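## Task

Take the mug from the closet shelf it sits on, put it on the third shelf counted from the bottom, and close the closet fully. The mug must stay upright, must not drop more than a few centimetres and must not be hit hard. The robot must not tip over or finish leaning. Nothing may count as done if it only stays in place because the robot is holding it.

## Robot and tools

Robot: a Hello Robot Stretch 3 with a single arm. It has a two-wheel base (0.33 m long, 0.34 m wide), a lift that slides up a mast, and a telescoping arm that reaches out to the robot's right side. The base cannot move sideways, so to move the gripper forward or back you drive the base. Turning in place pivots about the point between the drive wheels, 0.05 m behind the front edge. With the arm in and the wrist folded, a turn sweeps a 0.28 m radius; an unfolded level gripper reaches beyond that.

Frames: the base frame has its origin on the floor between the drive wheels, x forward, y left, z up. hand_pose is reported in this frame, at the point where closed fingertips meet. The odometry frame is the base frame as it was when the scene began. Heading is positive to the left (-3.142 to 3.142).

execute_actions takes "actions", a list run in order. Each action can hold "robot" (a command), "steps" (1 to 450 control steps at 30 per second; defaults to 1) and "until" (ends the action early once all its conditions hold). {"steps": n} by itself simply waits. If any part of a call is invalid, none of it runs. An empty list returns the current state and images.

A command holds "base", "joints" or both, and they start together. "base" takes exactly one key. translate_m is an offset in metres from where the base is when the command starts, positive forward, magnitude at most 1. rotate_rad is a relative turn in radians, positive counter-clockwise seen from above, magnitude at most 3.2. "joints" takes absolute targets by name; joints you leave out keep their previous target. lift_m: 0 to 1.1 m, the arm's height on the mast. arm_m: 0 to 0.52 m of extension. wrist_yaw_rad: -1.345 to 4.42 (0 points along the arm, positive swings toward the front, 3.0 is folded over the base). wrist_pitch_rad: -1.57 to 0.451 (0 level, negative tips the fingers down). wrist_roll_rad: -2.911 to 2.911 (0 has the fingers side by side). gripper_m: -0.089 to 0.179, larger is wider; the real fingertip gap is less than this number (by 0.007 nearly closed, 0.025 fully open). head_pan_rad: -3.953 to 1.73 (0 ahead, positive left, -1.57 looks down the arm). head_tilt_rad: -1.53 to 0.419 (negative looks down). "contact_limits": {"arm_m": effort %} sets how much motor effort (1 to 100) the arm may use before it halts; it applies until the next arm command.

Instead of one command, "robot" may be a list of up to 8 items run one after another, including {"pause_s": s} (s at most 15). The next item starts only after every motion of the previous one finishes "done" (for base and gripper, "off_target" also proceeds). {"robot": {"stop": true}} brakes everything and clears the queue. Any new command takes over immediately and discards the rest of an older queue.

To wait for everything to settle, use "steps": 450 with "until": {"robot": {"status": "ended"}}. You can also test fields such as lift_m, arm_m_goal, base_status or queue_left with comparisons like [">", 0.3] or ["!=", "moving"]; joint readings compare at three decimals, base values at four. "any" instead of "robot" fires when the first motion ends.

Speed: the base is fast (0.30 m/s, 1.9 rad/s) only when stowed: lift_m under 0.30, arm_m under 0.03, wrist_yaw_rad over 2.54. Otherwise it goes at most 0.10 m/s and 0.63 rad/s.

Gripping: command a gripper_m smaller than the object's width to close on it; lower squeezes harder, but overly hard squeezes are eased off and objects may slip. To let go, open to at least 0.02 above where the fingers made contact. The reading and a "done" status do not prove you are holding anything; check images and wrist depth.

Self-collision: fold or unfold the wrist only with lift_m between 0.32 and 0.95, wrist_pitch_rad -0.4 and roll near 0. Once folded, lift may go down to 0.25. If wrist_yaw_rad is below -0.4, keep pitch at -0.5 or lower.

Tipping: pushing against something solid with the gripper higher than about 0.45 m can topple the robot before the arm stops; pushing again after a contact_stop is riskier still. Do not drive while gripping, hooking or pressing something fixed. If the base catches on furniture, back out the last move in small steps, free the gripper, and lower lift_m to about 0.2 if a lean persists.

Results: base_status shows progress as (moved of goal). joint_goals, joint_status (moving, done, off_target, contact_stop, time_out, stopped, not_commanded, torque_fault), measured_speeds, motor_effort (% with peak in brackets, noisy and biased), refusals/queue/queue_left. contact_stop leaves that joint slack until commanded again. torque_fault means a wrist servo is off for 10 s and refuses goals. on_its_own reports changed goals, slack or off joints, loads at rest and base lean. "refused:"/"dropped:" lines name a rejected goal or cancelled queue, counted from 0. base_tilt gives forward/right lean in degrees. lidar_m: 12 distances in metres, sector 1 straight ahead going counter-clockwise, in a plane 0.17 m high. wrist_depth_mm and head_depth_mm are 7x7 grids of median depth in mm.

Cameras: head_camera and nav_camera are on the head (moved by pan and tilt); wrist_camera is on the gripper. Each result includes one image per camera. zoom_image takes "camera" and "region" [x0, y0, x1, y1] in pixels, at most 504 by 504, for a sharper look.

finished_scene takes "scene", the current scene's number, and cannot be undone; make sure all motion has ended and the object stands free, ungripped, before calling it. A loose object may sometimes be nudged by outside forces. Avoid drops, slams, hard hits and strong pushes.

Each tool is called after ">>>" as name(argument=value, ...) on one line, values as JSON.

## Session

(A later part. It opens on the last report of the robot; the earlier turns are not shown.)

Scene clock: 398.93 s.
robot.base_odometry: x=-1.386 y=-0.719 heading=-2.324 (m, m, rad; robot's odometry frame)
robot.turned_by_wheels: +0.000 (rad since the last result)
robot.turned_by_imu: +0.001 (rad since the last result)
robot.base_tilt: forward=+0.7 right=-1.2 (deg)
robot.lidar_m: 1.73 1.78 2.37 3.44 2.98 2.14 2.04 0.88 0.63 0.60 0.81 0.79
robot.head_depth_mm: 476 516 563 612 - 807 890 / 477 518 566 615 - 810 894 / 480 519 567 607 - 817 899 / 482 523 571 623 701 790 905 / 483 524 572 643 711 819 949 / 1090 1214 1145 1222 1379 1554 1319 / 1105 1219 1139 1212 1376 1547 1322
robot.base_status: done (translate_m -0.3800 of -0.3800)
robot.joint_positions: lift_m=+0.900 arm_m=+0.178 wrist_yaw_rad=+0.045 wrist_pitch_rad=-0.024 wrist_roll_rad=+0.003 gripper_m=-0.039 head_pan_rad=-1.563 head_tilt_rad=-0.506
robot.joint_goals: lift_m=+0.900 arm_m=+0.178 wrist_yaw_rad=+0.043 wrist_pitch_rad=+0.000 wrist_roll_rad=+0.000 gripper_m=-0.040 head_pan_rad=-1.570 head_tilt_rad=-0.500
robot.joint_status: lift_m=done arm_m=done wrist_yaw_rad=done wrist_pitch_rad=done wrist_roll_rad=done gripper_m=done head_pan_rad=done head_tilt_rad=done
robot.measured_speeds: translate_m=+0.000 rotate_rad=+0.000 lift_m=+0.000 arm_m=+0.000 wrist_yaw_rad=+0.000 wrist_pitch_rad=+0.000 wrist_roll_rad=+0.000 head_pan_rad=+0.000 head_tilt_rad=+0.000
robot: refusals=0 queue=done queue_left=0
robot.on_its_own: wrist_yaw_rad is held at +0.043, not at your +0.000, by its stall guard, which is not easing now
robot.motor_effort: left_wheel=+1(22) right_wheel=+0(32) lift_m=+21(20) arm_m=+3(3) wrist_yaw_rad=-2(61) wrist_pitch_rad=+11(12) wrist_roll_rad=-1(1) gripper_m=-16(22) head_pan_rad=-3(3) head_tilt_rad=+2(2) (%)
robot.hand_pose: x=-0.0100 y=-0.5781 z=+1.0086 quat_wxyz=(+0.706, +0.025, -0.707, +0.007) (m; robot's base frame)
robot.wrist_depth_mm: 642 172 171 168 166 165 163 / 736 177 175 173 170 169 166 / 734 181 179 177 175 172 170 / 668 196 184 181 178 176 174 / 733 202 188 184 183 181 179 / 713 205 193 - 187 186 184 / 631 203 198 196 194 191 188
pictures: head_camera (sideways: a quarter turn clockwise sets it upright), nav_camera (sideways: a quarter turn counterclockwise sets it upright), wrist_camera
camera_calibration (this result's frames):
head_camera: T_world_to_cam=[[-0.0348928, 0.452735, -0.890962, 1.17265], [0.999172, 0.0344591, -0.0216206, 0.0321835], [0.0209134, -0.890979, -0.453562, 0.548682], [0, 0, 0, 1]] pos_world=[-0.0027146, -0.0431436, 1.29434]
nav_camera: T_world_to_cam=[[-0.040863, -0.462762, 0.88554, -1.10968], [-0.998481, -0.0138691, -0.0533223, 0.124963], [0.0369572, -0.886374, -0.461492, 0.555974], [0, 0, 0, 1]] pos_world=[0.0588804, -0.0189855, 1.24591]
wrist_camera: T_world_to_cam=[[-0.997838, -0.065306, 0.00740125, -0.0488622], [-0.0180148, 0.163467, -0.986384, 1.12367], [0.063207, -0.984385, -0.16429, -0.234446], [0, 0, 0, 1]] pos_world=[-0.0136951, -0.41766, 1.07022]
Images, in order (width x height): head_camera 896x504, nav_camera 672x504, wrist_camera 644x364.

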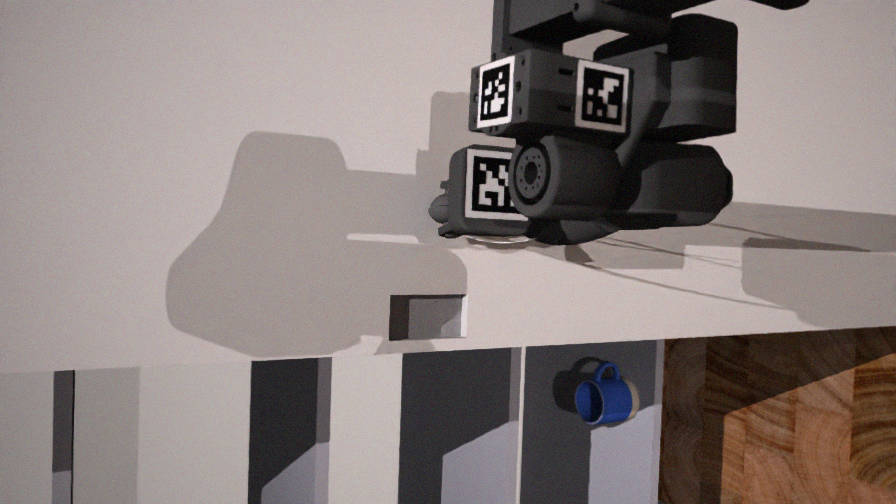

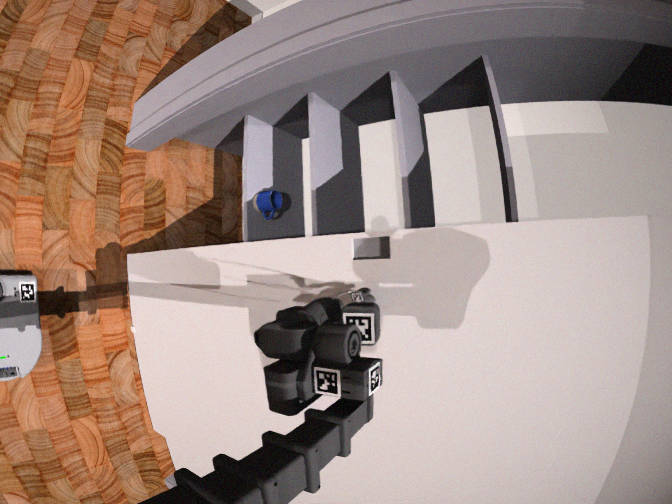

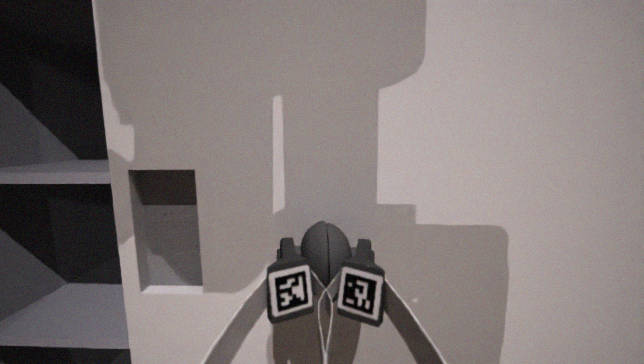

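>>> execute_actions(actions=[{"robot":[{"joints":{"arm_m":0.0,"wrist_yaw_rad":0}},{"base":{"translate_m":0.31},"joints":{"lift_m":0.42,"gripper_m":0.12,"head_tilt_rad":-0.75}}],"steps":300,"until":{"robot":{"status":"ended"}}}])

Scene clock: 407.97 s.
robot.base_odometry: x=-1.598 y=-0.945 heading=-2.324 (m, m, rad; robot's odometry frame)
robot.turned_by_wheels: +0.000 (rad since the last result)
robot.turned_by_imu: +0.002 (rad since the last result)
robot.base_tilt: forward=+0.8 right=-1.3 (deg)
robot.lidar_m: 1.42 1.46 1.96 3.06 3.48 2.46 2.35 0.86 0.62 1.31 0.61 1.49
robot.head_depth_mm: 1065 1255 1099 748 861 1075 1183 / 1066 1257 1144 1320 1562 1169 1186 / 1071 1277 1141 1324 1602 1368 1185 / 1078 1272 1134 1364 1599 1367 1208 / 1081 1280 1136 1355 1593 1358 1180 / 1081 1257 1128 1311 1459 1181 1180 / 918 886 688 739 846 1097 1175
robot.base_status: done (translate_m +0.3100 of +0.3100)
robot.joint_positions: lift_m=+0.420 arm_m=+0.002 wrist_yaw_rad=+0.002 wrist_pitch_rad=-0.024 wrist_roll_rad=+0.003 gripper_m=+0.120 head_pan_rad=-1.563 head_tilt_rad=-0.740
robot.joint_goals: lift_m=+0.420 arm_m=+0.000 wrist_yaw_rad=+0.000 wrist_pitch_rad=+0.000 wrist_roll_rad=+0.000 gripper_m=+0.120 head_pan_rad=-1.570 head_tilt_rad=-0.750
robot.joint_status: lift_m=done arm_m=done wrist_yaw_rad=done wrist_pitch_rad=done wrist_roll_rad=done gripper_m=done head_pan_rad=done head_tilt_rad=done
robot.measured_speeds: translate_m=+0.000 rotate_rad=+0.000 lift_m=+0.000 arm_m=+0.000 wrist_yaw_rad=+0.000 wrist_pitch_rad=+0.000 wrist_roll_rad=+0.000 head_pan_rad=+0.000 head_tilt_rad=+0.000
robot: refusals=0 queue=done queue_left=0
robot.motor_effort: left_wheel=+1(8) right_wheel=-1(4) lift_m=+20(21) arm_m=-2(1) wrist_yaw_rad=-1(3) wrist_pitch_rad=+10(10) wrist_roll_rad=-1(1) gripper_m=-1(88) head_pan_rad=-3(3) head_tilt_rad=-3(18) (%)
robot.hand_pose: x=-0.0211 y=-0.4030 z=+0.5288 quat_wxyz=(+0.706, +0.009, -0.708, -0.008) (m; robot's base frame)
robot.wrist_depth_mm: 315 611 - - - 325 325 / 316 614 957 828 850 330 333 / 318 609 - - - 341 339 / 319 614 - - - 348 349 / 328 454 851 - - 355 356 / 338 390 - - - 365 368 / 344 477 895 930 918 380 375
pictures: head_camera (sideways: a quarter turn clockwise sets it upright), nav_camera (sideways: a quarter turn counterclockwise sets it upright), wrist_camera
camera_calibration (this result's frames):
head_camera: T_world_to_cam=[[-0.0363314, 0.647396, -0.761288, 1.00358], [0.99914, 0.0387452, -0.0147338, 0.0232123], [0.0199576, -0.761168, -0.648247, 0.801977], [0, 0, 0, 1]] pos_world=[-0.00273639, -0.040175, 1.28424]
nav_camera: T_world_to_cam=[[-0.0394357, -0.655904, 0.753814, -0.937949], [-0.998574, -0.00130169, -0.0533729, 0.125013], [0.0359888, -0.754843, -0.654917, 0.807627], [0, 0, 0, 1]] pos_world=[0.0587802, -0.00540977, 1.24264]
wrist_camera: T_world_to_cam=[[-0.999731, -0.0219841, 0.00740957, -0.027519], [-0.0109107, 0.163688, -0.986452, 0.621778], [0.0204734, -0.986267, -0.163883, -0.142146], [0, 0, 0, 1]] pos_world=[-0.0178173, -0.242577, 0.590263]
Images, in order (width x height): head_camera 896x504, nav_camera 672x504, wrist_camera 644x364.

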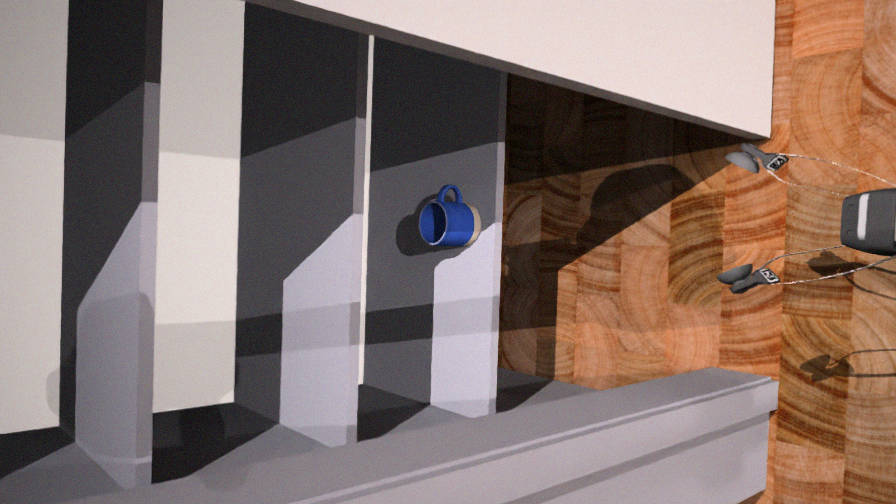

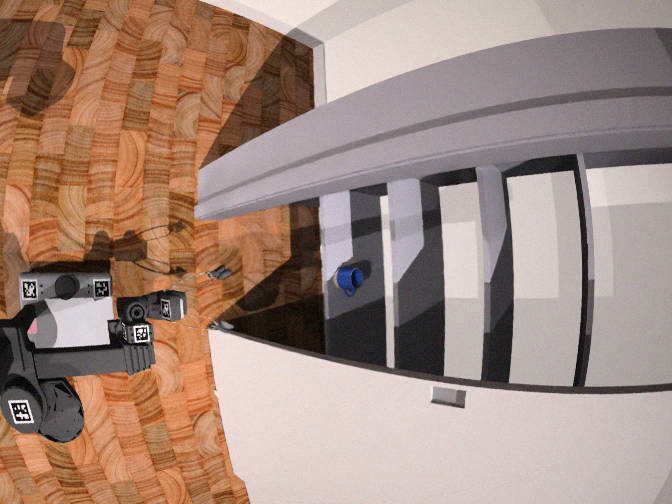

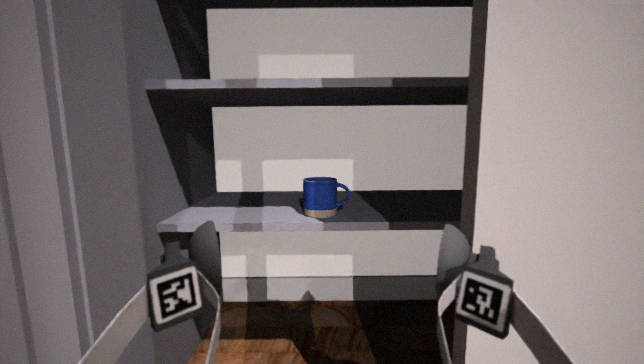

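>>> execute_actions(actions=[{"robot":[{"base":{"rotate_rad":-0.5},"joints":{"wrist_yaw_rad":0.6,"lift_m":0.36}},{"base":{"translate_m":0.35}},{"base":{"rotate_rad":0.5}},{"base":{"translate_m":-0.19}},{"joints":{"wrist_yaw_rad":-0.38,"lift_m":0.31}}],"steps":450,"until":{"robot":{"status":"ended"}}}])

Scene clock: 422.37 s.
robot.base_odometry: x=-1.800 y=-0.916 heading=-2.324 (m, m, rad; robot's odometry frame)
robot.turned_by_wheels: +0.000 (rad since the last result)
robot.turned_by_imu: -0.138 (rad since the last result)
robot.base_tilt: forward=+0.7 right=-1.2 (deg)
robot.lidar_m: 1.33 1.34 1.62 3.16 3.62 2.71 2.44 0.79 0.54 1.17 0.45 0.53
robot.head_depth_mm: 1006 837 1098 1291 797 889 1144 / 998 834 1098 1283 1534 1359 1143 / 991 830 1093 1246 1520 1365 1182 / 977 827 1088 1212 1485 1357 1180 / 971 824 1087 1247 1475 1355 1173 / 959 822 1090 1241 1364 1273 1077 / 949 821 1037 912 633 731 988
robot.base_status: done (translate_m -0.1900 of -0.1900)
robot.joint_positions: lift_m=+0.310 arm_m=+0.002 wrist_yaw_rad=-0.377 wrist_pitch_rad=-0.024 wrist_roll_rad=+0.000 gripper_m=+0.120 head_pan_rad=-1.563 head_tilt_rad=-0.740
robot.joint_goals: lift_m=+0.310 arm_m=+0.000 wrist_yaw_rad=-0.380 wrist_pitch_rad=+0.000 wrist_roll_rad=+0.000 gripper_m=+0.120 head_pan_rad=-1.570 head_tilt_rad=-0.750
robot.joint_status: lift_m=done arm_m=done wrist_yaw_rad=done wrist_pitch_rad=done wrist_roll_rad=done gripper_m=done head_pan_rad=done head_tilt_rad=done
robot.measured_speeds: translate_m=+0.000 rotate_rad=+0.000 lift_m=+0.000 arm_m=+0.000 wrist_yaw_rad=+0.000 wrist_pitch_rad=+0.000 wrist_roll_rad=+0.000 head_pan_rad=+0.000 head_tilt_rad=+0.000
robot: refusals=0 queue=done queue_left=0
robot.motor_effort: left_wheel=-1(22) right_wheel=+2(31) lift_m=+21(20) arm_m=+0(2) wrist_yaw_rad=-3(82) wrist_pitch_rad=+11(11) wrist_roll_rad=+0(1) gripper_m=-1(22) head_pan_rad=-2(2) head_tilt_rad=-3(4) (%)
robot.hand_pose: x=-0.1156 y=-0.3848 z=+0.4188 quat_wxyz=(+0.693, -0.124, -0.696, -0.141) (m; robot's base frame)
robot.wrist_depth_mm: 579 586 583 657 293 361 476 / 714 793 901 - 300 373 506 / 721 775 931 - 306 385 522 / 560 514 706 1000 316 399 547 / 747 821 995 - 320 422 578 / 760 830 960 - 326 472 602 / 728 740 751 756 343 436 662
pictures: head_camera (sideways: a quarter turn clockwise sets it upright), nav_camera (sideways: a quarter turn counterclockwise sets it upright), wrist_camera
camera_calibration (this result's frames):
head_camera: T_world_to_cam=[[-0.0363333, 0.647663, -0.76106, 1.00329], [0.99914, 0.0387502, -0.0147228, 0.0231979], [0.0199559, -0.760941, -0.648515, 0.802325], [0, 0, 0, 1]] pos_world=[-0.00273644, -0.0401688, 1.28422]
nav_camera: T_world_to_cam=[[-0.0394338, -0.656169, 0.753583, -0.937648], [-0.998574, -0.00128281, -0.0533708, 0.12501], [0.035987, -0.754613, -0.655183, 0.807972], [0, 0, 0, 1]] pos_world=[0.0587801, -0.00538895, 1.24264]
wrist_camera: T_world_to_cam=[[-0.937041, 0.349073, 0.0100915, 0.0280996], [0.0478731, 0.157026, -0.986433, 0.513477], [-0.345922, -0.923846, -0.163851, -0.158558], [0, 0, 0, 1]] pos_world=[-0.0531, -0.236922, 0.480247]
Images, in order (width x height): head_camera 896x504, nav_camera 672x504, wrist_camera 644x364.

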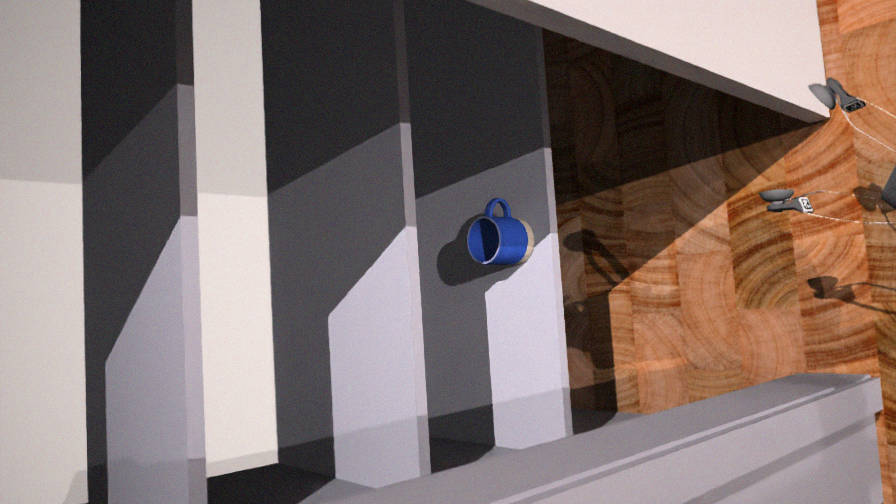

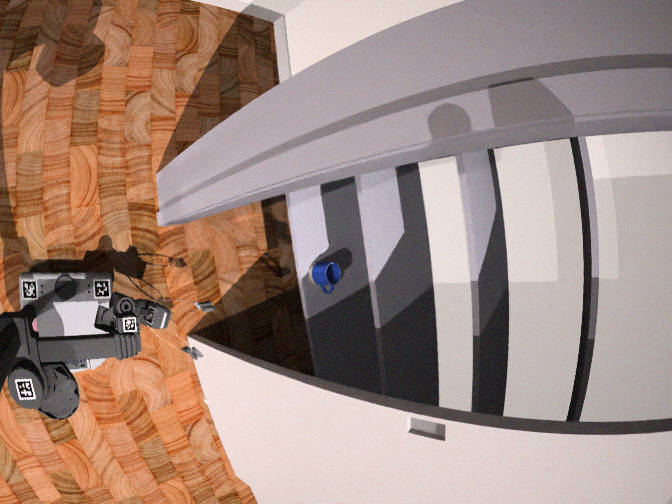

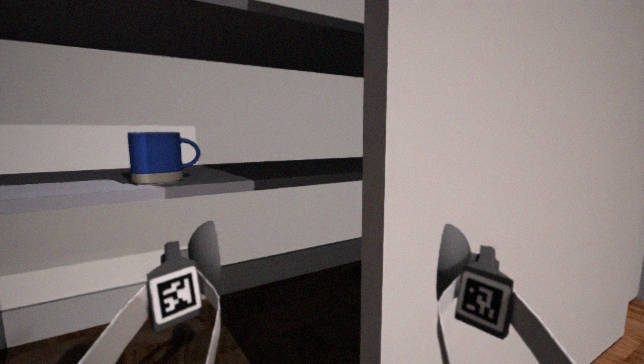

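>>> execute_actions(actions=[{"robot":[{"joints":{"wrist_yaw_rad":0.1,"gripper_m":0.1}},{"base":{"rotate_rad":0.14}},{"joints":{"wrist_yaw_rad":0}}],"steps":300,"until":{"robot":{"status":"ended"}}}])

Scene clock: 425.97 s.
robot.base_odometry: x=-1.800 y=-0.916 heading=-2.184 (m, m, rad; robot's odometry frame)
robot.turned_by_wheels: +0.140 (rad since the last result)
robot.turned_by_imu: +0.138 (rad since the last result)
robot.base_tilt: forward=+0.7 right=-1.2 (deg)
robot.lidar_m: 1.33 1.37 1.82 3.61 3.62 2.56 2.45 0.66 0.54 1.11 0.45 1.40
robot.head_depth_mm: 965 836 1095 1253 1494 1365 1084 / 966 837 1098 1251 1484 1362 1183 / 970 829 1096 1213 1483 1361 1185 / 971 827 1092 1248 1482 1360 1182 / 978 825 1088 1243 1482 1332 1141 / 938 774 1011 633 673 803 1087 / 408 417 451 511 633 807 1114
robot.base_status: done (rotate_rad +0.1399 of +0.1400)
robot.joint_positions: lift_m=+0.310 arm_m=+0.002 wrist_yaw_rad=+0.003 wrist_pitch_rad=-0.024 wrist_roll_rad=+0.000 gripper_m=+0.100 head_pan_rad=-1.563 head_tilt_rad=-0.741
robot.joint_goals: lift_m=+0.310 arm_m=+0.000 wrist_yaw_rad=+0.000 wrist_pitch_rad=+0.000 wrist_roll_rad=+0.000 gripper_m=+0.100 head_pan_rad=-1.570 head_tilt_rad=-0.750
robot.joint_status: lift_m=done arm_m=done wrist_yaw_rad=done wrist_pitch_rad=done wrist_roll_rad=done gripper_m=done head_pan_rad=done head_tilt_rad=done
robot.measured_speeds: translate_m=+0.000 rotate_rad=+0.000 lift_m=+0.000 arm_m=+0.000 wrist_yaw_rad=+0.000 wrist_pitch_rad=+0.000 wrist_roll_rad=+0.000 head_pan_rad=+0.000 head_tilt_rad=+0.000
robot: refusals=0 queue=done queue_left=0
robot.motor_effort: left_wheel=-2(8) right_wheel=+2(6) lift_m=+21(21) arm_m=+0(0) wrist_yaw_rad=-3(4) wrist_pitch_rad=+11(11) wrist_roll_rad=+0(0) gripper_m=-1(82) head_pan_rad=-3(4) head_tilt_rad=-4(3) (%)
robot.hand_pose: x=-0.0207 y=-0.4028 z=+0.4188 quat_wxyz=(+0.707, +0.010, -0.707, -0.008) (m; robot's base frame)
robot.wrist_depth_mm: 213 462 591 600 596 594 604 / 211 457 833 892 905 909 897 / 212 298 909 920 906 924 908 / 211 296 686 580 674 940 911 / 211 296 940 973 967 977 963 / 211 275 998 961 957 982 971 / 211 274 717 742 757 742 743
pictures: head_camera (sideways: a quarter turn clockwise sets it upright), nav_camera (sideways: a quarter turn counterclockwise sets it upright), wrist_camera
camera_calibration (this result's frames):
head_camera: T_world_to_cam=[[-0.0363336, 0.647706, -0.761024, 1.00324], [0.99914, 0.0387511, -0.014721, 0.0231957], [0.0199556, -0.760904, -0.648557, 0.802381], [0, 0, 0, 1]] pos_world=[-0.00273645, -0.0401678, 1.28422]
nav_camera: T_world_to_cam=[[-0.0394335, -0.656211, 0.753546, -0.937601], [-0.998574, -0.00127983, -0.0533705, 0.125009], [0.0359867, -0.754576, -0.655225, 0.808027], [0, 0, 0, 1]] pos_world=[0.05878, -0.00538564, 1.24264]
wrist_camera: T_world_to_cam=[[-0.999675, -0.0233995, 0.0100916, -0.0280443], [-0.0137868, 0.163582, -0.986433, 0.513123], [0.0214312, -0.986252, -0.163851, -0.159885], [0, 0, 0, 1]] pos_world=[-0.0175343, -0.242281, 0.480247]
Images, in order (width x height): head_camera 896x504, nav_camera 672x504, wrist_camera 644x364.

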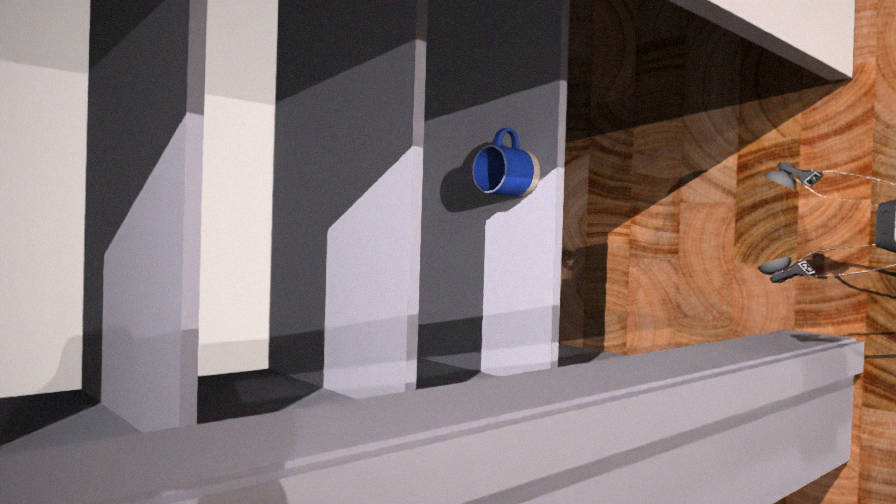

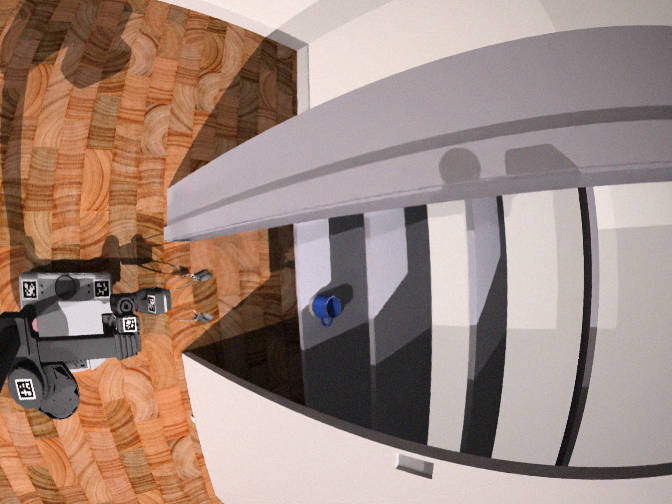

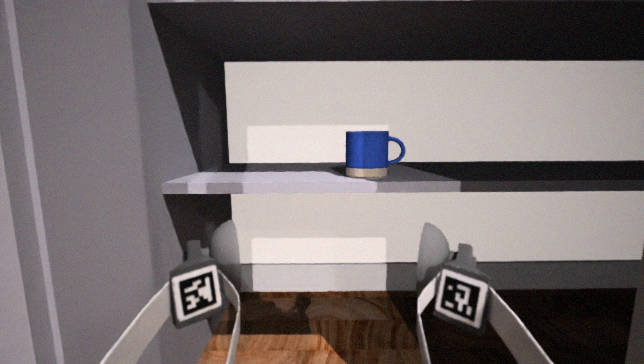

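>>> execute_actions(actions=[{"robot":[{"joints":{"wrist_yaw_rad":-0.35,"lift_m":0.325,"gripper_m":0.14},"base":{"translate_m":0.013}},{"joints":{"arm_m":0.36}}],"steps":300,"until":{"robot":{"status":"ended"}}}])

Scene clock: 432.23 s.
robot.base_odometry: x=-1.808 y=-0.927 heading=-2.184 (m, m, rad; robot's odometry frame)
robot.turned_by_wheels: +0.000 (rad since the last result)
robot.turned_by_imu: +0.001 (rad since the last result)
robot.base_tilt: forward=+0.7 right=-1.3 (deg)
robot.lidar_m: 1.32 1.36 1.80 3.23 3.23 2.58 2.46 0.66 0.54 1.04 0.44 1.38
robot.head_depth_mm: 961 838 1100 1253 1487 1365 1126 / 965 831 1101 1245 1485 1364 1186 / 970 831 1097 1214 1335 1304 1185 / 972 828 1093 1241 1483 1357 1183 / 980 825 1089 1244 1177 1306 1141 / 904 732 564 576 651 771 1085 / 372 396 439 510 636 808 1119
robot.base_status: done (translate_m +0.0130 of +0.0130)
robot.joint_positions: lift_m=+0.325 arm_m=+0.360 wrist_yaw_rad=-0.348 wrist_pitch_rad=-0.024 wrist_roll_rad=+0.000 gripper_m=+0.140 head_pan_rad=-1.563 head_tilt_rad=-0.741
robot.joint_goals: lift_m=+0.325 arm_m=+0.360 wrist_yaw_rad=-0.350 wrist_pitch_rad=+0.000 wrist_roll_rad=+0.000 gripper_m=+0.140 head_pan_rad=-1.570 head_tilt_rad=-0.750
robot.joint_status: lift_m=done arm_m=done wrist_yaw_rad=done wrist_pitch_rad=done wrist_roll_rad=done gripper_m=done head_pan_rad=done head_tilt_rad=done
robot.measured_speeds: translate_m=+0.000 rotate_rad=+0.000 lift_m=+0.000 arm_m=+0.000 wrist_yaw_rad=+0.000 wrist_pitch_rad=+0.000 wrist_roll_rad=+0.000 head_pan_rad=+0.000 head_tilt_rad=+0.000
robot: refusals=0 queue=done queue_left=0
robot.motor_effort: left_wheel=-3(7) right_wheel=+2(6) lift_m=+29(32) arm_m=+3(4) wrist_yaw_rad=-2(4) wrist_pitch_rad=+11(11) wrist_roll_rad=+0(0) gripper_m=+1(89) head_pan_rad=-2(3) head_tilt_rad=-4(3) (%)
robot.hand_pose: x=-0.1087 y=-0.7449 z=+0.4333 quat_wxyz=(+0.695, -0.114, -0.698, -0.131) (m; robot's base frame)
robot.wrist_depth_mm: 441 475 517 564 564 561 558 / 452 486 536 589 670 747 861 / 458 502 544 603 687 788 903 / 459 507 223 228 613 606 594 / 292 292 229 234 287 319 316 / 191 205 190 199 220 - 953 / 149 162 577 661 732 729 763
pictures: head_camera (sideways: a quarter turn clockwise sets it upright), nav_camera (sideways: a quarter turn counterclockwise sets it upright), wrist_camera
camera_calibration (this result's frames):
head_camera: T_world_to_cam=[[-0.0363336, 0.647706, -0.761024, 1.00324], [0.99914, 0.0387512, -0.014721, 0.0231957], [0.0199557, -0.760904, -0.648557, 0.802381], [0, 0, 0, 1]] pos_world=[-0.00273644, -0.0401678, 1.28422]
nav_camera: T_world_to_cam=[[-0.0394334, -0.656211, 0.753546, -0.937601], [-0.998574, -0.00127995, -0.0533705, 0.125009], [0.0359868, -0.754576, -0.655225, 0.808027], [0, 0, 0, 1]] pos_world=[0.05878, -0.00538564, 1.24264]
wrist_camera: T_world_to_cam=[[-0.946673, 0.322037, 0.010093, 0.138903], [0.0433229, 0.15827, -0.986445, 0.584509], [-0.319269, -0.933404, -0.163782, -0.490754], [0, 0, 0, 1]] pos_world=[-0.0505094, -0.595314, 0.494808]
Images, in order (width x height): head_camera 896x504, nav_camera 672x504, wrist_camera 644x364.

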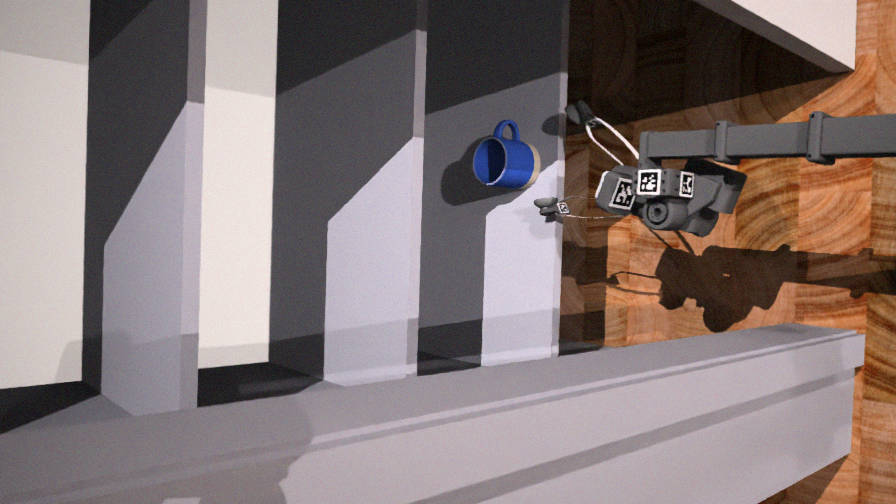

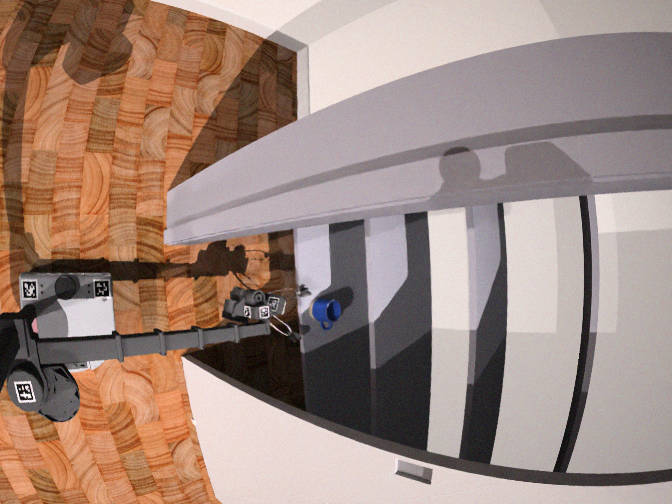

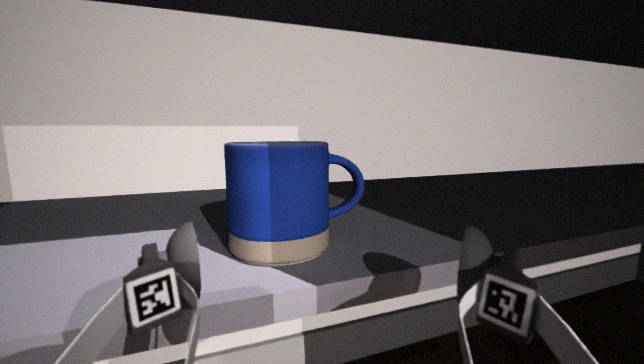

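>>> execute_actions(actions=[{"robot":[{"base":{"translate_m":0.008}},{"joints":{"arm_m":0.455}}],"steps":300,"until":{"robot":{"status":"ended"}}}])

Scene clock: 436.00 s.
robot.base_odometry: x=-1.812 y=-0.933 heading=-2.184 (m, m, rad; robot's odometry frame)
robot.turned_by_wheels: +0.000 (rad since the last result)
robot.turned_by_imu: +0.001 (rad since the last result)
robot.base_tilt: forward=+0.7 right=-1.1 (deg)
robot.lidar_m: 1.31 1.35 1.79 3.23 3.23 2.58 2.46 0.66 0.55 1.01 0.44 1.38
robot.head_depth_mm: 960 838 1100 1251 1495 1359 1121 / 963 833 1096 1247 1491 1360 1186 / 966 830 1096 1230 1145 1329 1183 / 973 825 1092 1242 1480 1351 1180 / 971 825 1088 1244 1181 1305 1141 / 876 725 528 547 631 772 1081 / 353 386 435 518 636 806 1132
robot.base_status: done (translate_m +0.0080 of +0.0080)
robot.joint_positions: lift_m=+0.325 arm_m=+0.455 wrist_yaw_rad=-0.348 wrist_pitch_rad=-0.024 wrist_roll_rad=+0.000 gripper_m=+0.140 head_pan_rad=-1.563 head_tilt_rad=-0.741
robot.joint_goals: lift_m=+0.325 arm_m=+0.455 wrist_yaw_rad=-0.350 wrist_pitch_rad=+0.000 wrist_roll_rad=+0.000 gripper_m=+0.140 head_pan_rad=-1.570 head_tilt_rad=-0.750
robot.joint_status: lift_m=done arm_m=done wrist_yaw_rad=done wrist_pitch_rad=done wrist_roll_rad=done gripper_m=done head_pan_rad=done head_tilt_rad=done
robot.measured_speeds: translate_m=+0.000 rotate_rad=+0.000 lift_m=+0.000 arm_m=+0.000 wrist_yaw_rad=+0.000 wrist_pitch_rad=+0.000 wrist_roll_rad=+0.000 head_pan_rad=+0.000 head_tilt_rad=+0.000
robot: refusals=0 queue=done queue_left=0
robot.motor_effort: left_wheel=-2(5) right_wheel=+2(7) lift_m=+29(30) arm_m=+3(3) wrist_yaw_rad=-2(1) wrist_pitch_rad=+11(11) wrist_roll_rad=+0(0) gripper_m=+0(0) head_pan_rad=-3(2) head_tilt_rad=-3(3) (%)
robot.hand_pose: x=-0.1087 y=-0.8399 z=+0.4333 quat_wxyz=(+0.695, -0.114, -0.698, -0.131) (m; robot's base frame)
robot.wrist_depth_mm: 370 401 439 479 525 564 555 / 379 411 445 492 556 628 729 / 382 413 456 502 566 649 758 / 390 424 450 119 167 599 598 / 292 290 262 123 173 316 284 / 189 204 177 126 165 - 186 / 148 133 140 129 138 132 145
pictures: head_camera (sideways: a quarter turn clockwise sets it upright), nav_camera (sideways: a quarter turn counterclockwise sets it upright), wrist_camera
camera_calibration (this result's frames):
head_camera: T_world_to_cam=[[-0.0363336, 0.647706, -0.761024, 1.00324], [0.99914, 0.0387511, -0.014721, 0.0231957], [0.0199556, -0.760904, -0.648557, 0.802381], [0, 0, 0, 1]] pos_world=[-0.00273645, -0.0401678, 1.28422]
nav_camera: T_world_to_cam=[[-0.0394335, -0.656211, 0.753546, -0.937601], [-0.998574, -0.00127983, -0.0533705, 0.125009], [0.0359867, -0.754576, -0.655225, 0.808027], [0, 0, 0, 1]] pos_world=[0.05878, -0.00538564, 1.24264]
wrist_camera: T_world_to_cam=[[-0.946669, 0.322049, 0.010093, 0.169503], [0.0433249, 0.15827, -0.986445, 0.599544], [-0.319281, -0.9334, -0.163782, -0.579423], [0, 0, 0, 1]] pos_world=[-0.0505105, -0.690311, 0.494808]
Images, in order (width x height): head_camera 896x504, nav_camera 672x504, wrist_camera 644x364.

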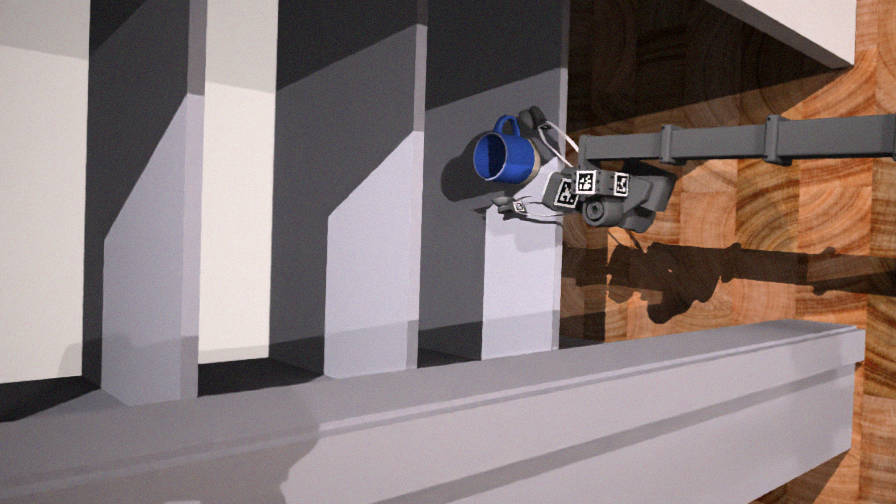

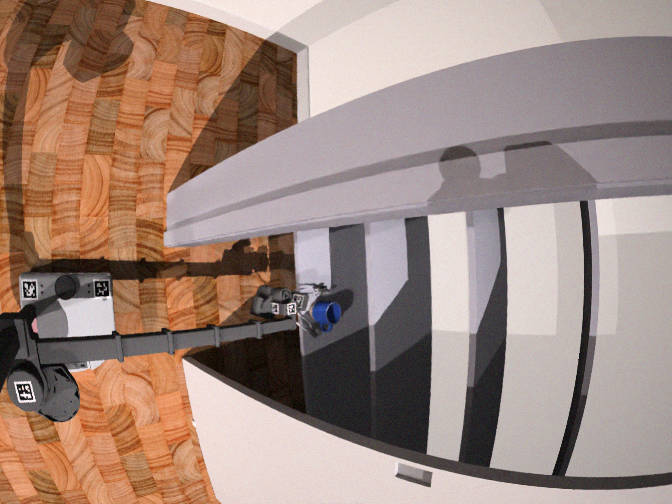

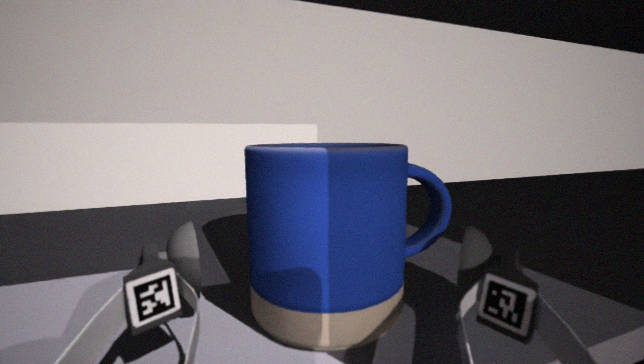

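>>> execute_actions(actions=[{"robot":[{"joints":{"arm_m":0.462}},{"joints":{"gripper_m":0.045}}],"steps":200,"until":{"robot":{"status":"ended"}}},{"steps":20}])

Scene clock: 438.93 s.
robot.base_odometry: x=-1.812 y=-0.933 heading=-2.184 (m, m, rad; robot's odometry frame)
robot.turned_by_wheels: +0.000 (rad since the last result)
robot.turned_by_imu: +0.000 (rad since the last result)
robot.base_tilt: forward=+0.7 right=-1.2 (deg)
robot.lidar_m: 1.31 1.34 1.79 3.24 3.25 2.58 2.46 0.66 0.55 1.01 0.44 1.38
robot.head_depth_mm: 961 837 1098 1257 1494 1368 1118 / 967 831 1096 1248 1491 1368 1183 / 966 829 1091 1225 1148 1346 1181 / 973 825 1089 1242 1488 1361 1188 / 975 824 1088 1241 1175 1306 1138 / 877 725 528 547 631 772 1084 / 353 387 435 517 638 805 1139
robot.base_status: done (translate_m +0.0080 of +0.0080)
robot.joint_positions: lift_m=+0.325 arm_m=+0.462 wrist_yaw_rad=-0.348 wrist_pitch_rad=-0.023 wrist_roll_rad=+0.000 gripper_m=+0.046 head_pan_rad=-1.563 head_tilt_rad=-0.741
robot.joint_goals: lift_m=+0.325 arm_m=+0.462 wrist_yaw_rad=-0.350 wrist_pitch_rad=+0.000 wrist_roll_rad=+0.000 gripper_m=+0.045 head_pan_rad=-1.570 head_tilt_rad=-0.750
robot.joint_status: lift_m=done arm_m=done wrist_yaw_rad=done wrist_pitch_rad=done wrist_roll_rad=done gripper_m=done head_pan_rad=done head_tilt_rad=done
robot.measured_speeds: translate_m=+0.000 rotate_rad=+0.000 lift_m=+0.000 arm_m=+0.000 wrist_yaw_rad=+0.000 wrist_pitch_rad=+0.000 wrist_roll_rad=+0.000 head_pan_rad=+0.000 head_tilt_rad=+0.000
robot: refusals=0 queue=done queue_left=0
robot.motor_effort: left_wheel=-3(5) right_wheel=+3(4) lift_m=+29(29) arm_m=+2(4) wrist_yaw_rad=-2(3) wrist_pitch_rad=+10(11) wrist_roll_rad=+0(0) gripper_m=-16(98) head_pan_rad=-1(3) head_tilt_rad=-4(3) (%)
robot.hand_pose: x=-0.1087 y=-0.8470 z=+0.4336 quat_wxyz=(+0.695, -0.114, -0.698, -0.131) (m; robot's base frame)
robot.wrist_depth_mm: 368 392 431 469 517 556 558 / 371 403 441 484 544 619 712 / 375 411 445 488 556 638 739 / 384 418 440 117 180 600 592 / 293 292 263 120 135 287 283 / 190 189 136 123 132 187 186 / 140 140 139 127 133 139 138
pictures: head_camera (sideways: a quarter turn clockwise sets it upright), nav_camera (sideways: a quarter turn counterclockwise sets it upright), wrist_camera
camera_calibration (this result's frames):
head_camera: T_world_to_cam=[[-0.0363352, 0.647906, -0.760853, 1.00302], [0.99914, 0.0387552, -0.0147128, 0.0231849], [0.0199545, -0.760733, -0.648758, 0.802641], [0, 0, 0, 1]] pos_world=[-0.00273647, -0.0401631, 1.28421]
nav_camera: T_world_to_cam=[[-0.0394319, -0.656409, 0.753374, -0.937375], [-0.998574, -0.00126601, -0.0533689, 0.125007], [0.0359856, -0.754404, -0.655423, 0.808286], [0, 0, 0, 1]] pos_world=[0.0587799, -0.00537002, 1.24263]
wrist_camera: T_world_to_cam=[[-0.946687, 0.321996, 0.0100868, 0.171762], [0.0430404, 0.157447, -0.986589, 0.600255], [-0.319265, -0.933557, -0.162912, -0.586554], [0, 0, 0, 1]] pos_world=[-0.0504964, -0.697397, 0.494916]
Images, in order (width x height): head_camera 896x504, nav_camera 672x504, wrist_camera 644x364.

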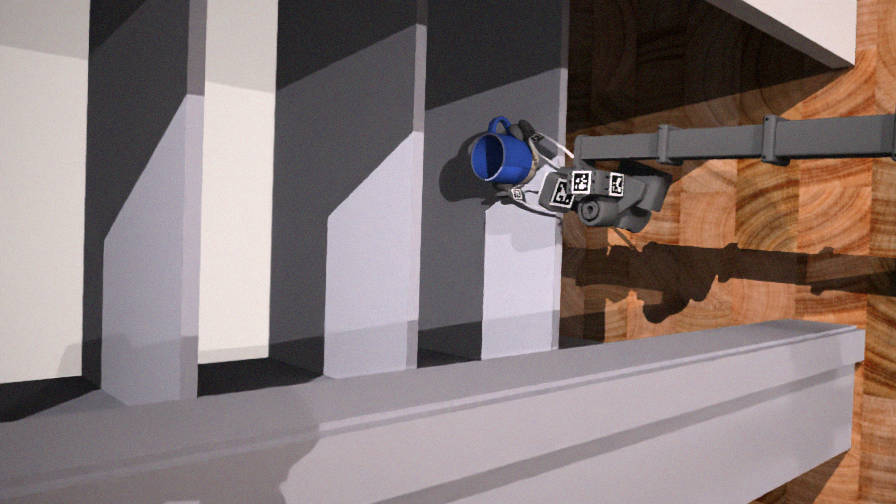

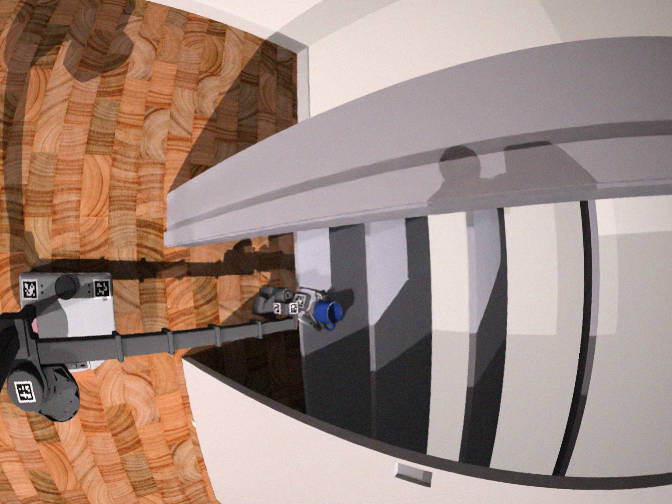

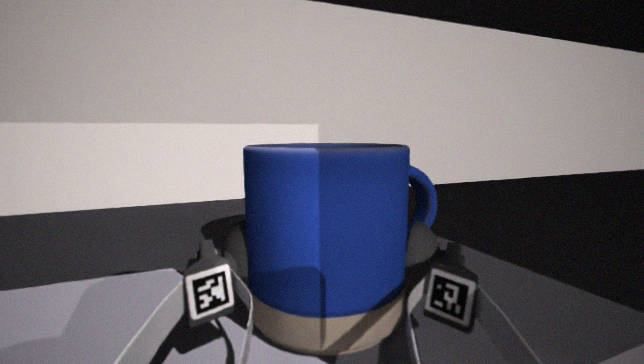

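Gripped in front of the handle. Squeeze a bit more, lift slightly, check.

>>> execute_actions(actions=[{"robot":[{"joints":{"gripper_m":0.025}},{"joints":{"lift_m":0.345}},{"joints":{"arm_m":0.25}}],"steps":250,"until":{"robot":{"status":"ended"}}}])

Scene clock: 443.27 s.
robot.base_odometry: x=-1.812 y=-0.933 heading=-2.184 (m, m, rad; robot's odometry frame)
robot.turned_by_wheels: +0.000 (rad since the last result)
robot.turned_by_imu: +0.001 (rad since the last result)
robot.base_tilt: forward=+0.7 right=-1.3 (deg)
robot.lidar_m: 1.31 1.35 1.80 3.23 3.25 2.58 2.46 0.66 0.55 1.01 0.44 1.37
robot.head_depth_mm: 963 835 1102 1247 1492 1366 1120 / 963 830 1096 1242 1182 1365 1185 / 969 829 1093 1245 1149 1438 1141 / 970 827 1088 1242 1486 1359 1177 / 975 824 1084 1240 1175 1299 1136 / 874 726 527 547 631 775 1085 / 353 387 435 518 637 806 1131
robot.base_status: done (translate_m +0.0080 of +0.0080)
robot.joint_positions: lift_m=+0.345 arm_m=+0.250 wrist_yaw_rad=-0.349 wrist_pitch_rad=-0.047 wrist_roll_rad=+0.000 gripper_m=+0.029 head_pan_rad=-1.563 head_tilt_rad=-0.741
robot.joint_goals: lift_m=+0.345 arm_m=+0.250 wrist_yaw_rad=-0.350 wrist_pitch_rad=+0.000 wrist_roll_rad=+0.000 gripper_m=+0.028 head_pan_rad=-1.570 head_tilt_rad=-0.750
robot.joint_status: lift_m=done arm_m=done wrist_yaw_rad=done wrist_pitch_rad=done wrist_roll_rad=done gripper_m=done head_pan_rad=done head_tilt_rad=done
robot.measured_speeds: translate_m=+0.000 rotate_rad=+0.000 lift_m=+0.000 arm_m=+0.000 wrist_yaw_rad=+0.000 wrist_pitch_rad=+0.000 wrist_roll_rad=+0.000 head_pan_rad=+0.000 head_tilt_rad=+0.000
robot: refusals=0 queue=done queue_left=0
robot.motor_effort: left_wheel=-3(3) right_wheel=+3(3) lift_m=+31(33) arm_m=-2(1) wrist_yaw_rad=-1(1) wrist_pitch_rad=+21(22) wrist_roll_rad=+0(0) gripper_m=-22(98) head_pan_rad=-3(3) head_tilt_rad=-4(3) (%)
robot.hand_pose: x=-0.1085 y=-0.6347 z=+0.4472 quat_wxyz=(+0.693, -0.106, -0.699, -0.139) (m; robot's base frame)
robot.wrist_depth_mm: 508 548 549 554 546 555 560 / 533 578 632 704 788 889 993 / 546 594 642 713 812 923 - / 544 586 527 117 177 612 609 / 325 323 293 120 136 970 - / 247 264 136 123 131 978 - / 571 640 705 126 727 761 772
pictures: head_camera (sideways: a quarter turn clockwise sets it upright), nav_camera (sideways: a quarter turn counterclockwise sets it upright), wrist_camera
camera_calibration (this result's frames):
head_camera: T_world_to_cam=[[-0.036335, 0.647906, -0.760853, 1.00302], [0.99914, 0.0387548, -0.0147128, 0.0231849], [0.0199542, -0.760733, -0.648758, 0.802641], [0, 0, 0, 1]] pos_world=[-0.00273649, -0.0401631, 1.28421]
nav_camera: T_world_to_cam=[[-0.0394321, -0.656409, 0.753374, -0.937375], [-0.998574, -0.00126565, -0.0533689, 0.125007], [0.0359853, -0.754404, -0.655423, 0.808286], [0, 0, 0, 1]] pos_world=[0.0587799, -0.00537004, 1.24263]
wrist_camera: T_world_to_cam=[[-0.946703, 0.321966, 0.009565, 0.103693], [0.0513619, 0.180205, -0.982287, 0.593669], [-0.317987, -0.929443, -0.187137, -0.372483], [0, 0, 0, 1]] pos_world=[-0.0507701, -0.48657, 0.512456]
Images, in order (width x height): head_camera 896x504, nav_camera 672x504, wrist_camera 644x364.

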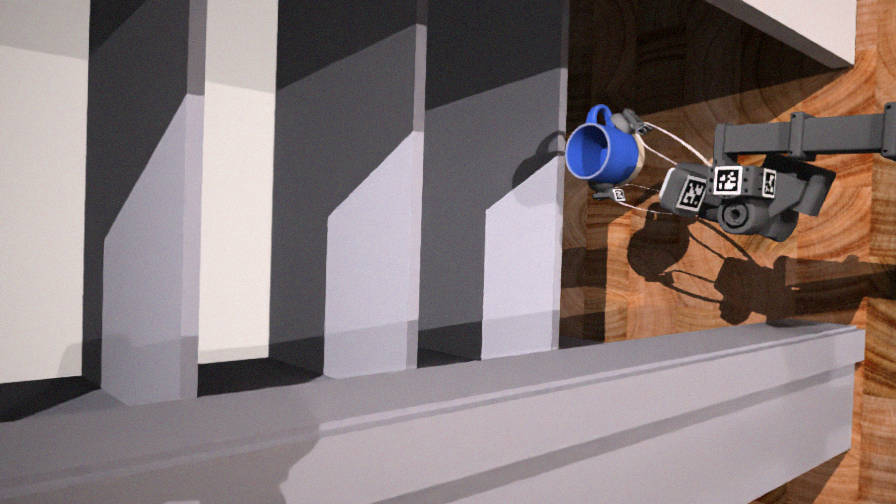

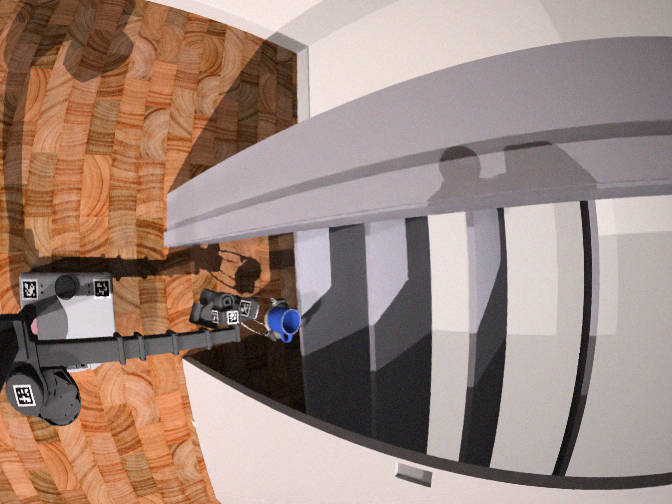

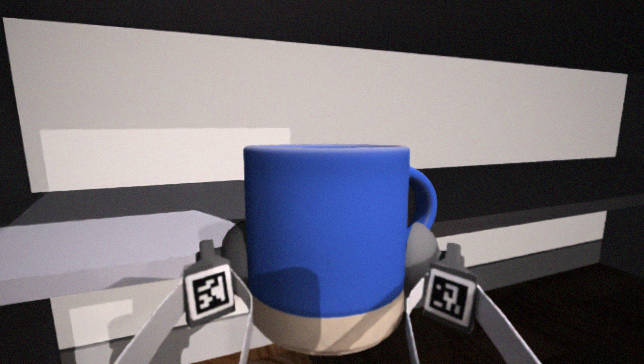

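>>> execute_actions(actions=[{"robot":[{"joints":{"lift_m":0.99,"head_tilt_rad":-0.45}}],"steps":300,"until":{"robot":{"status":"ended"}}}])

Scene clock: 450.70 s.
robot.base_odometry: x=-1.812 y=-0.933 heading=-2.184 (m, m, rad; robot's odometry frame)
robot.turned_by_wheels: +0.000 (rad since the last result)
robot.turned_by_imu: +0.001 (rad since the last result)
robot.base_tilt: forward=+0.7 right=-1.3 (deg)
robot.lidar_m: 1.31 1.34 1.79 3.24 3.25 2.59 2.46 0.66 0.55 1.00 0.44 1.37
robot.head_depth_mm: 960 1047 1110 1236 984 1162 1346 / 958 1052 1108 - 946 1160 1356 / 957 1052 1113 - 978 1158 1347 / 961 1058 1067 1219 1014 1157 1335 / 972 1057 1059 1216 1015 1154 1329 / 874 915 891 548 562 576 607 / 350 365 391 421 458 511 587
robot.base_status: done (translate_m +0.0080 of +0.0080)
robot.joint_positions: lift_m=+0.990 arm_m=+0.250 wrist_yaw_rad=-0.349 wrist_pitch_rad=-0.048 wrist_roll_rad=+0.000 gripper_m=+0.029 head_pan_rad=-1.563 head_tilt_rad=-0.458
robot.joint_goals: lift_m=+0.990 arm_m=+0.250 wrist_yaw_rad=-0.350 wrist_pitch_rad=+0.000 wrist_roll_rad=+0.000 gripper_m=+0.028 head_pan_rad=-1.570 head_tilt_rad=-0.450
robot.joint_status: lift_m=done arm_m=done wrist_yaw_rad=done wrist_pitch_rad=done wrist_roll_rad=done gripper_m=done head_pan_rad=done head_tilt_rad=done
robot.measured_speeds: translate_m=+0.000 rotate_rad=+0.000 lift_m=+0.000 arm_m=+0.000 wrist_yaw_rad=+0.000 wrist_pitch_rad=+0.000 wrist_roll_rad=+0.000 head_pan_rad=+0.000 head_tilt_rad=+0.000
robot: refusals=0 queue=done queue_left=0
robot.motor_effort: left_wheel=-3(3) right_wheel=+2(3) lift_m=+31(33) arm_m=-1(2) wrist_yaw_rad=-2(1) wrist_pitch_rad=+22(22) wrist_roll_rad=+0(0) gripper_m=-22(22) head_pan_rad=-1(2) head_tilt_rad=+4(19) (%)
robot.hand_pose: x=-0.1085 y=-0.6347 z=+1.0919 quat_wxyz=(+0.693, -0.105, -0.699, -0.140) (m; robot's base frame)
robot.wrist_depth_mm: 429 432 437 442 442 441 442 / 528 581 634 694 764 853 935 / 547 591 641 708 792 919 - / 557 608 641 117 177 818 805 / 430 428 387 120 135 463 - / 285 285 136 123 132 871 889 / 474 621 636 126 627 667 653
pictures: head_camera (sideways: a quarter turn clockwise sets it upright), nav_camera (sideways: a quarter turn counterclockwise sets it upright), wrist_camera
camera_calibration (this result's frames):
head_camera: T_world_to_cam=[[-0.0345753, 0.409801, -0.911519, 1.19947], [0.99918, 0.0333973, -0.0228856, 0.0338318], [0.0210637, -0.911563, -0.41062, 0.492802], [0, 0, 0, 1]] pos_world=[-0.00271239, -0.0434525, 1.29647]
nav_camera: T_world_to_cam=[[-0.0411788, -0.420076, 0.906554, -1.1371], [-0.998462, -0.0163988, -0.0529524, 0.124484], [0.0371104, -0.907341, -0.418755, 0.500361], [0, 0, 0, 1]] pos_world=[0.0588998, -0.0216273, 1.24696]
wrist_camera: T_world_to_cam=[[-0.946706, 0.321959, 0.00954651, 0.0975416], [0.0516622, 0.181032, -0.982119, 1.22738], [-0.31793, -0.929285, -0.188017, -0.250725], [0, 0, 0, 1]] pos_world=[-0.050779, -0.486594, 1.15736]
Images, in order (width x height): head_camera 896x504, nav_camera 672x504, wrist_camera 644x364.

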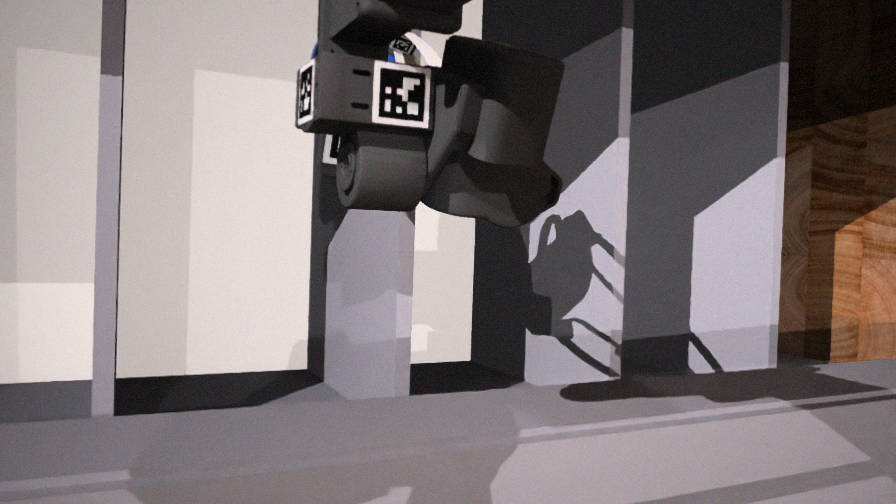

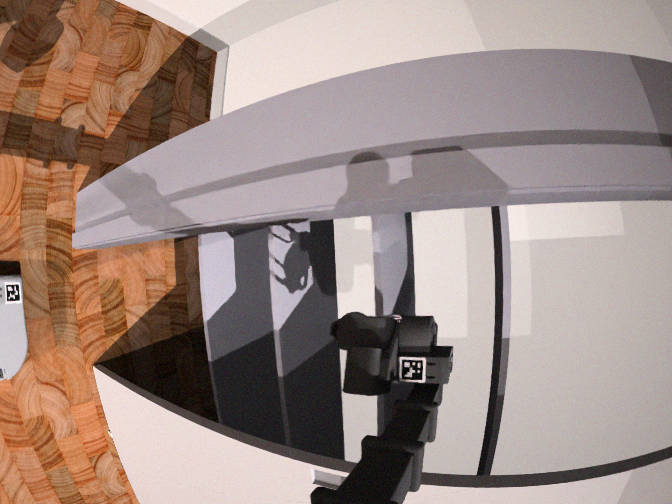

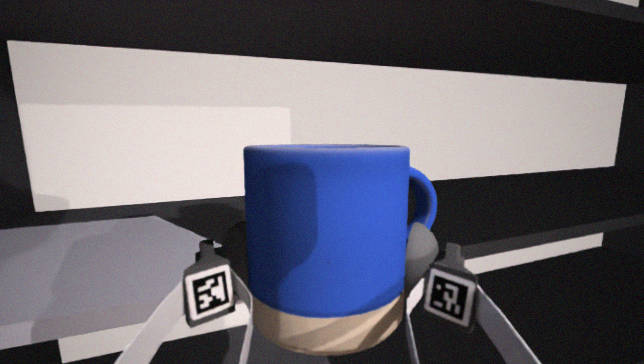

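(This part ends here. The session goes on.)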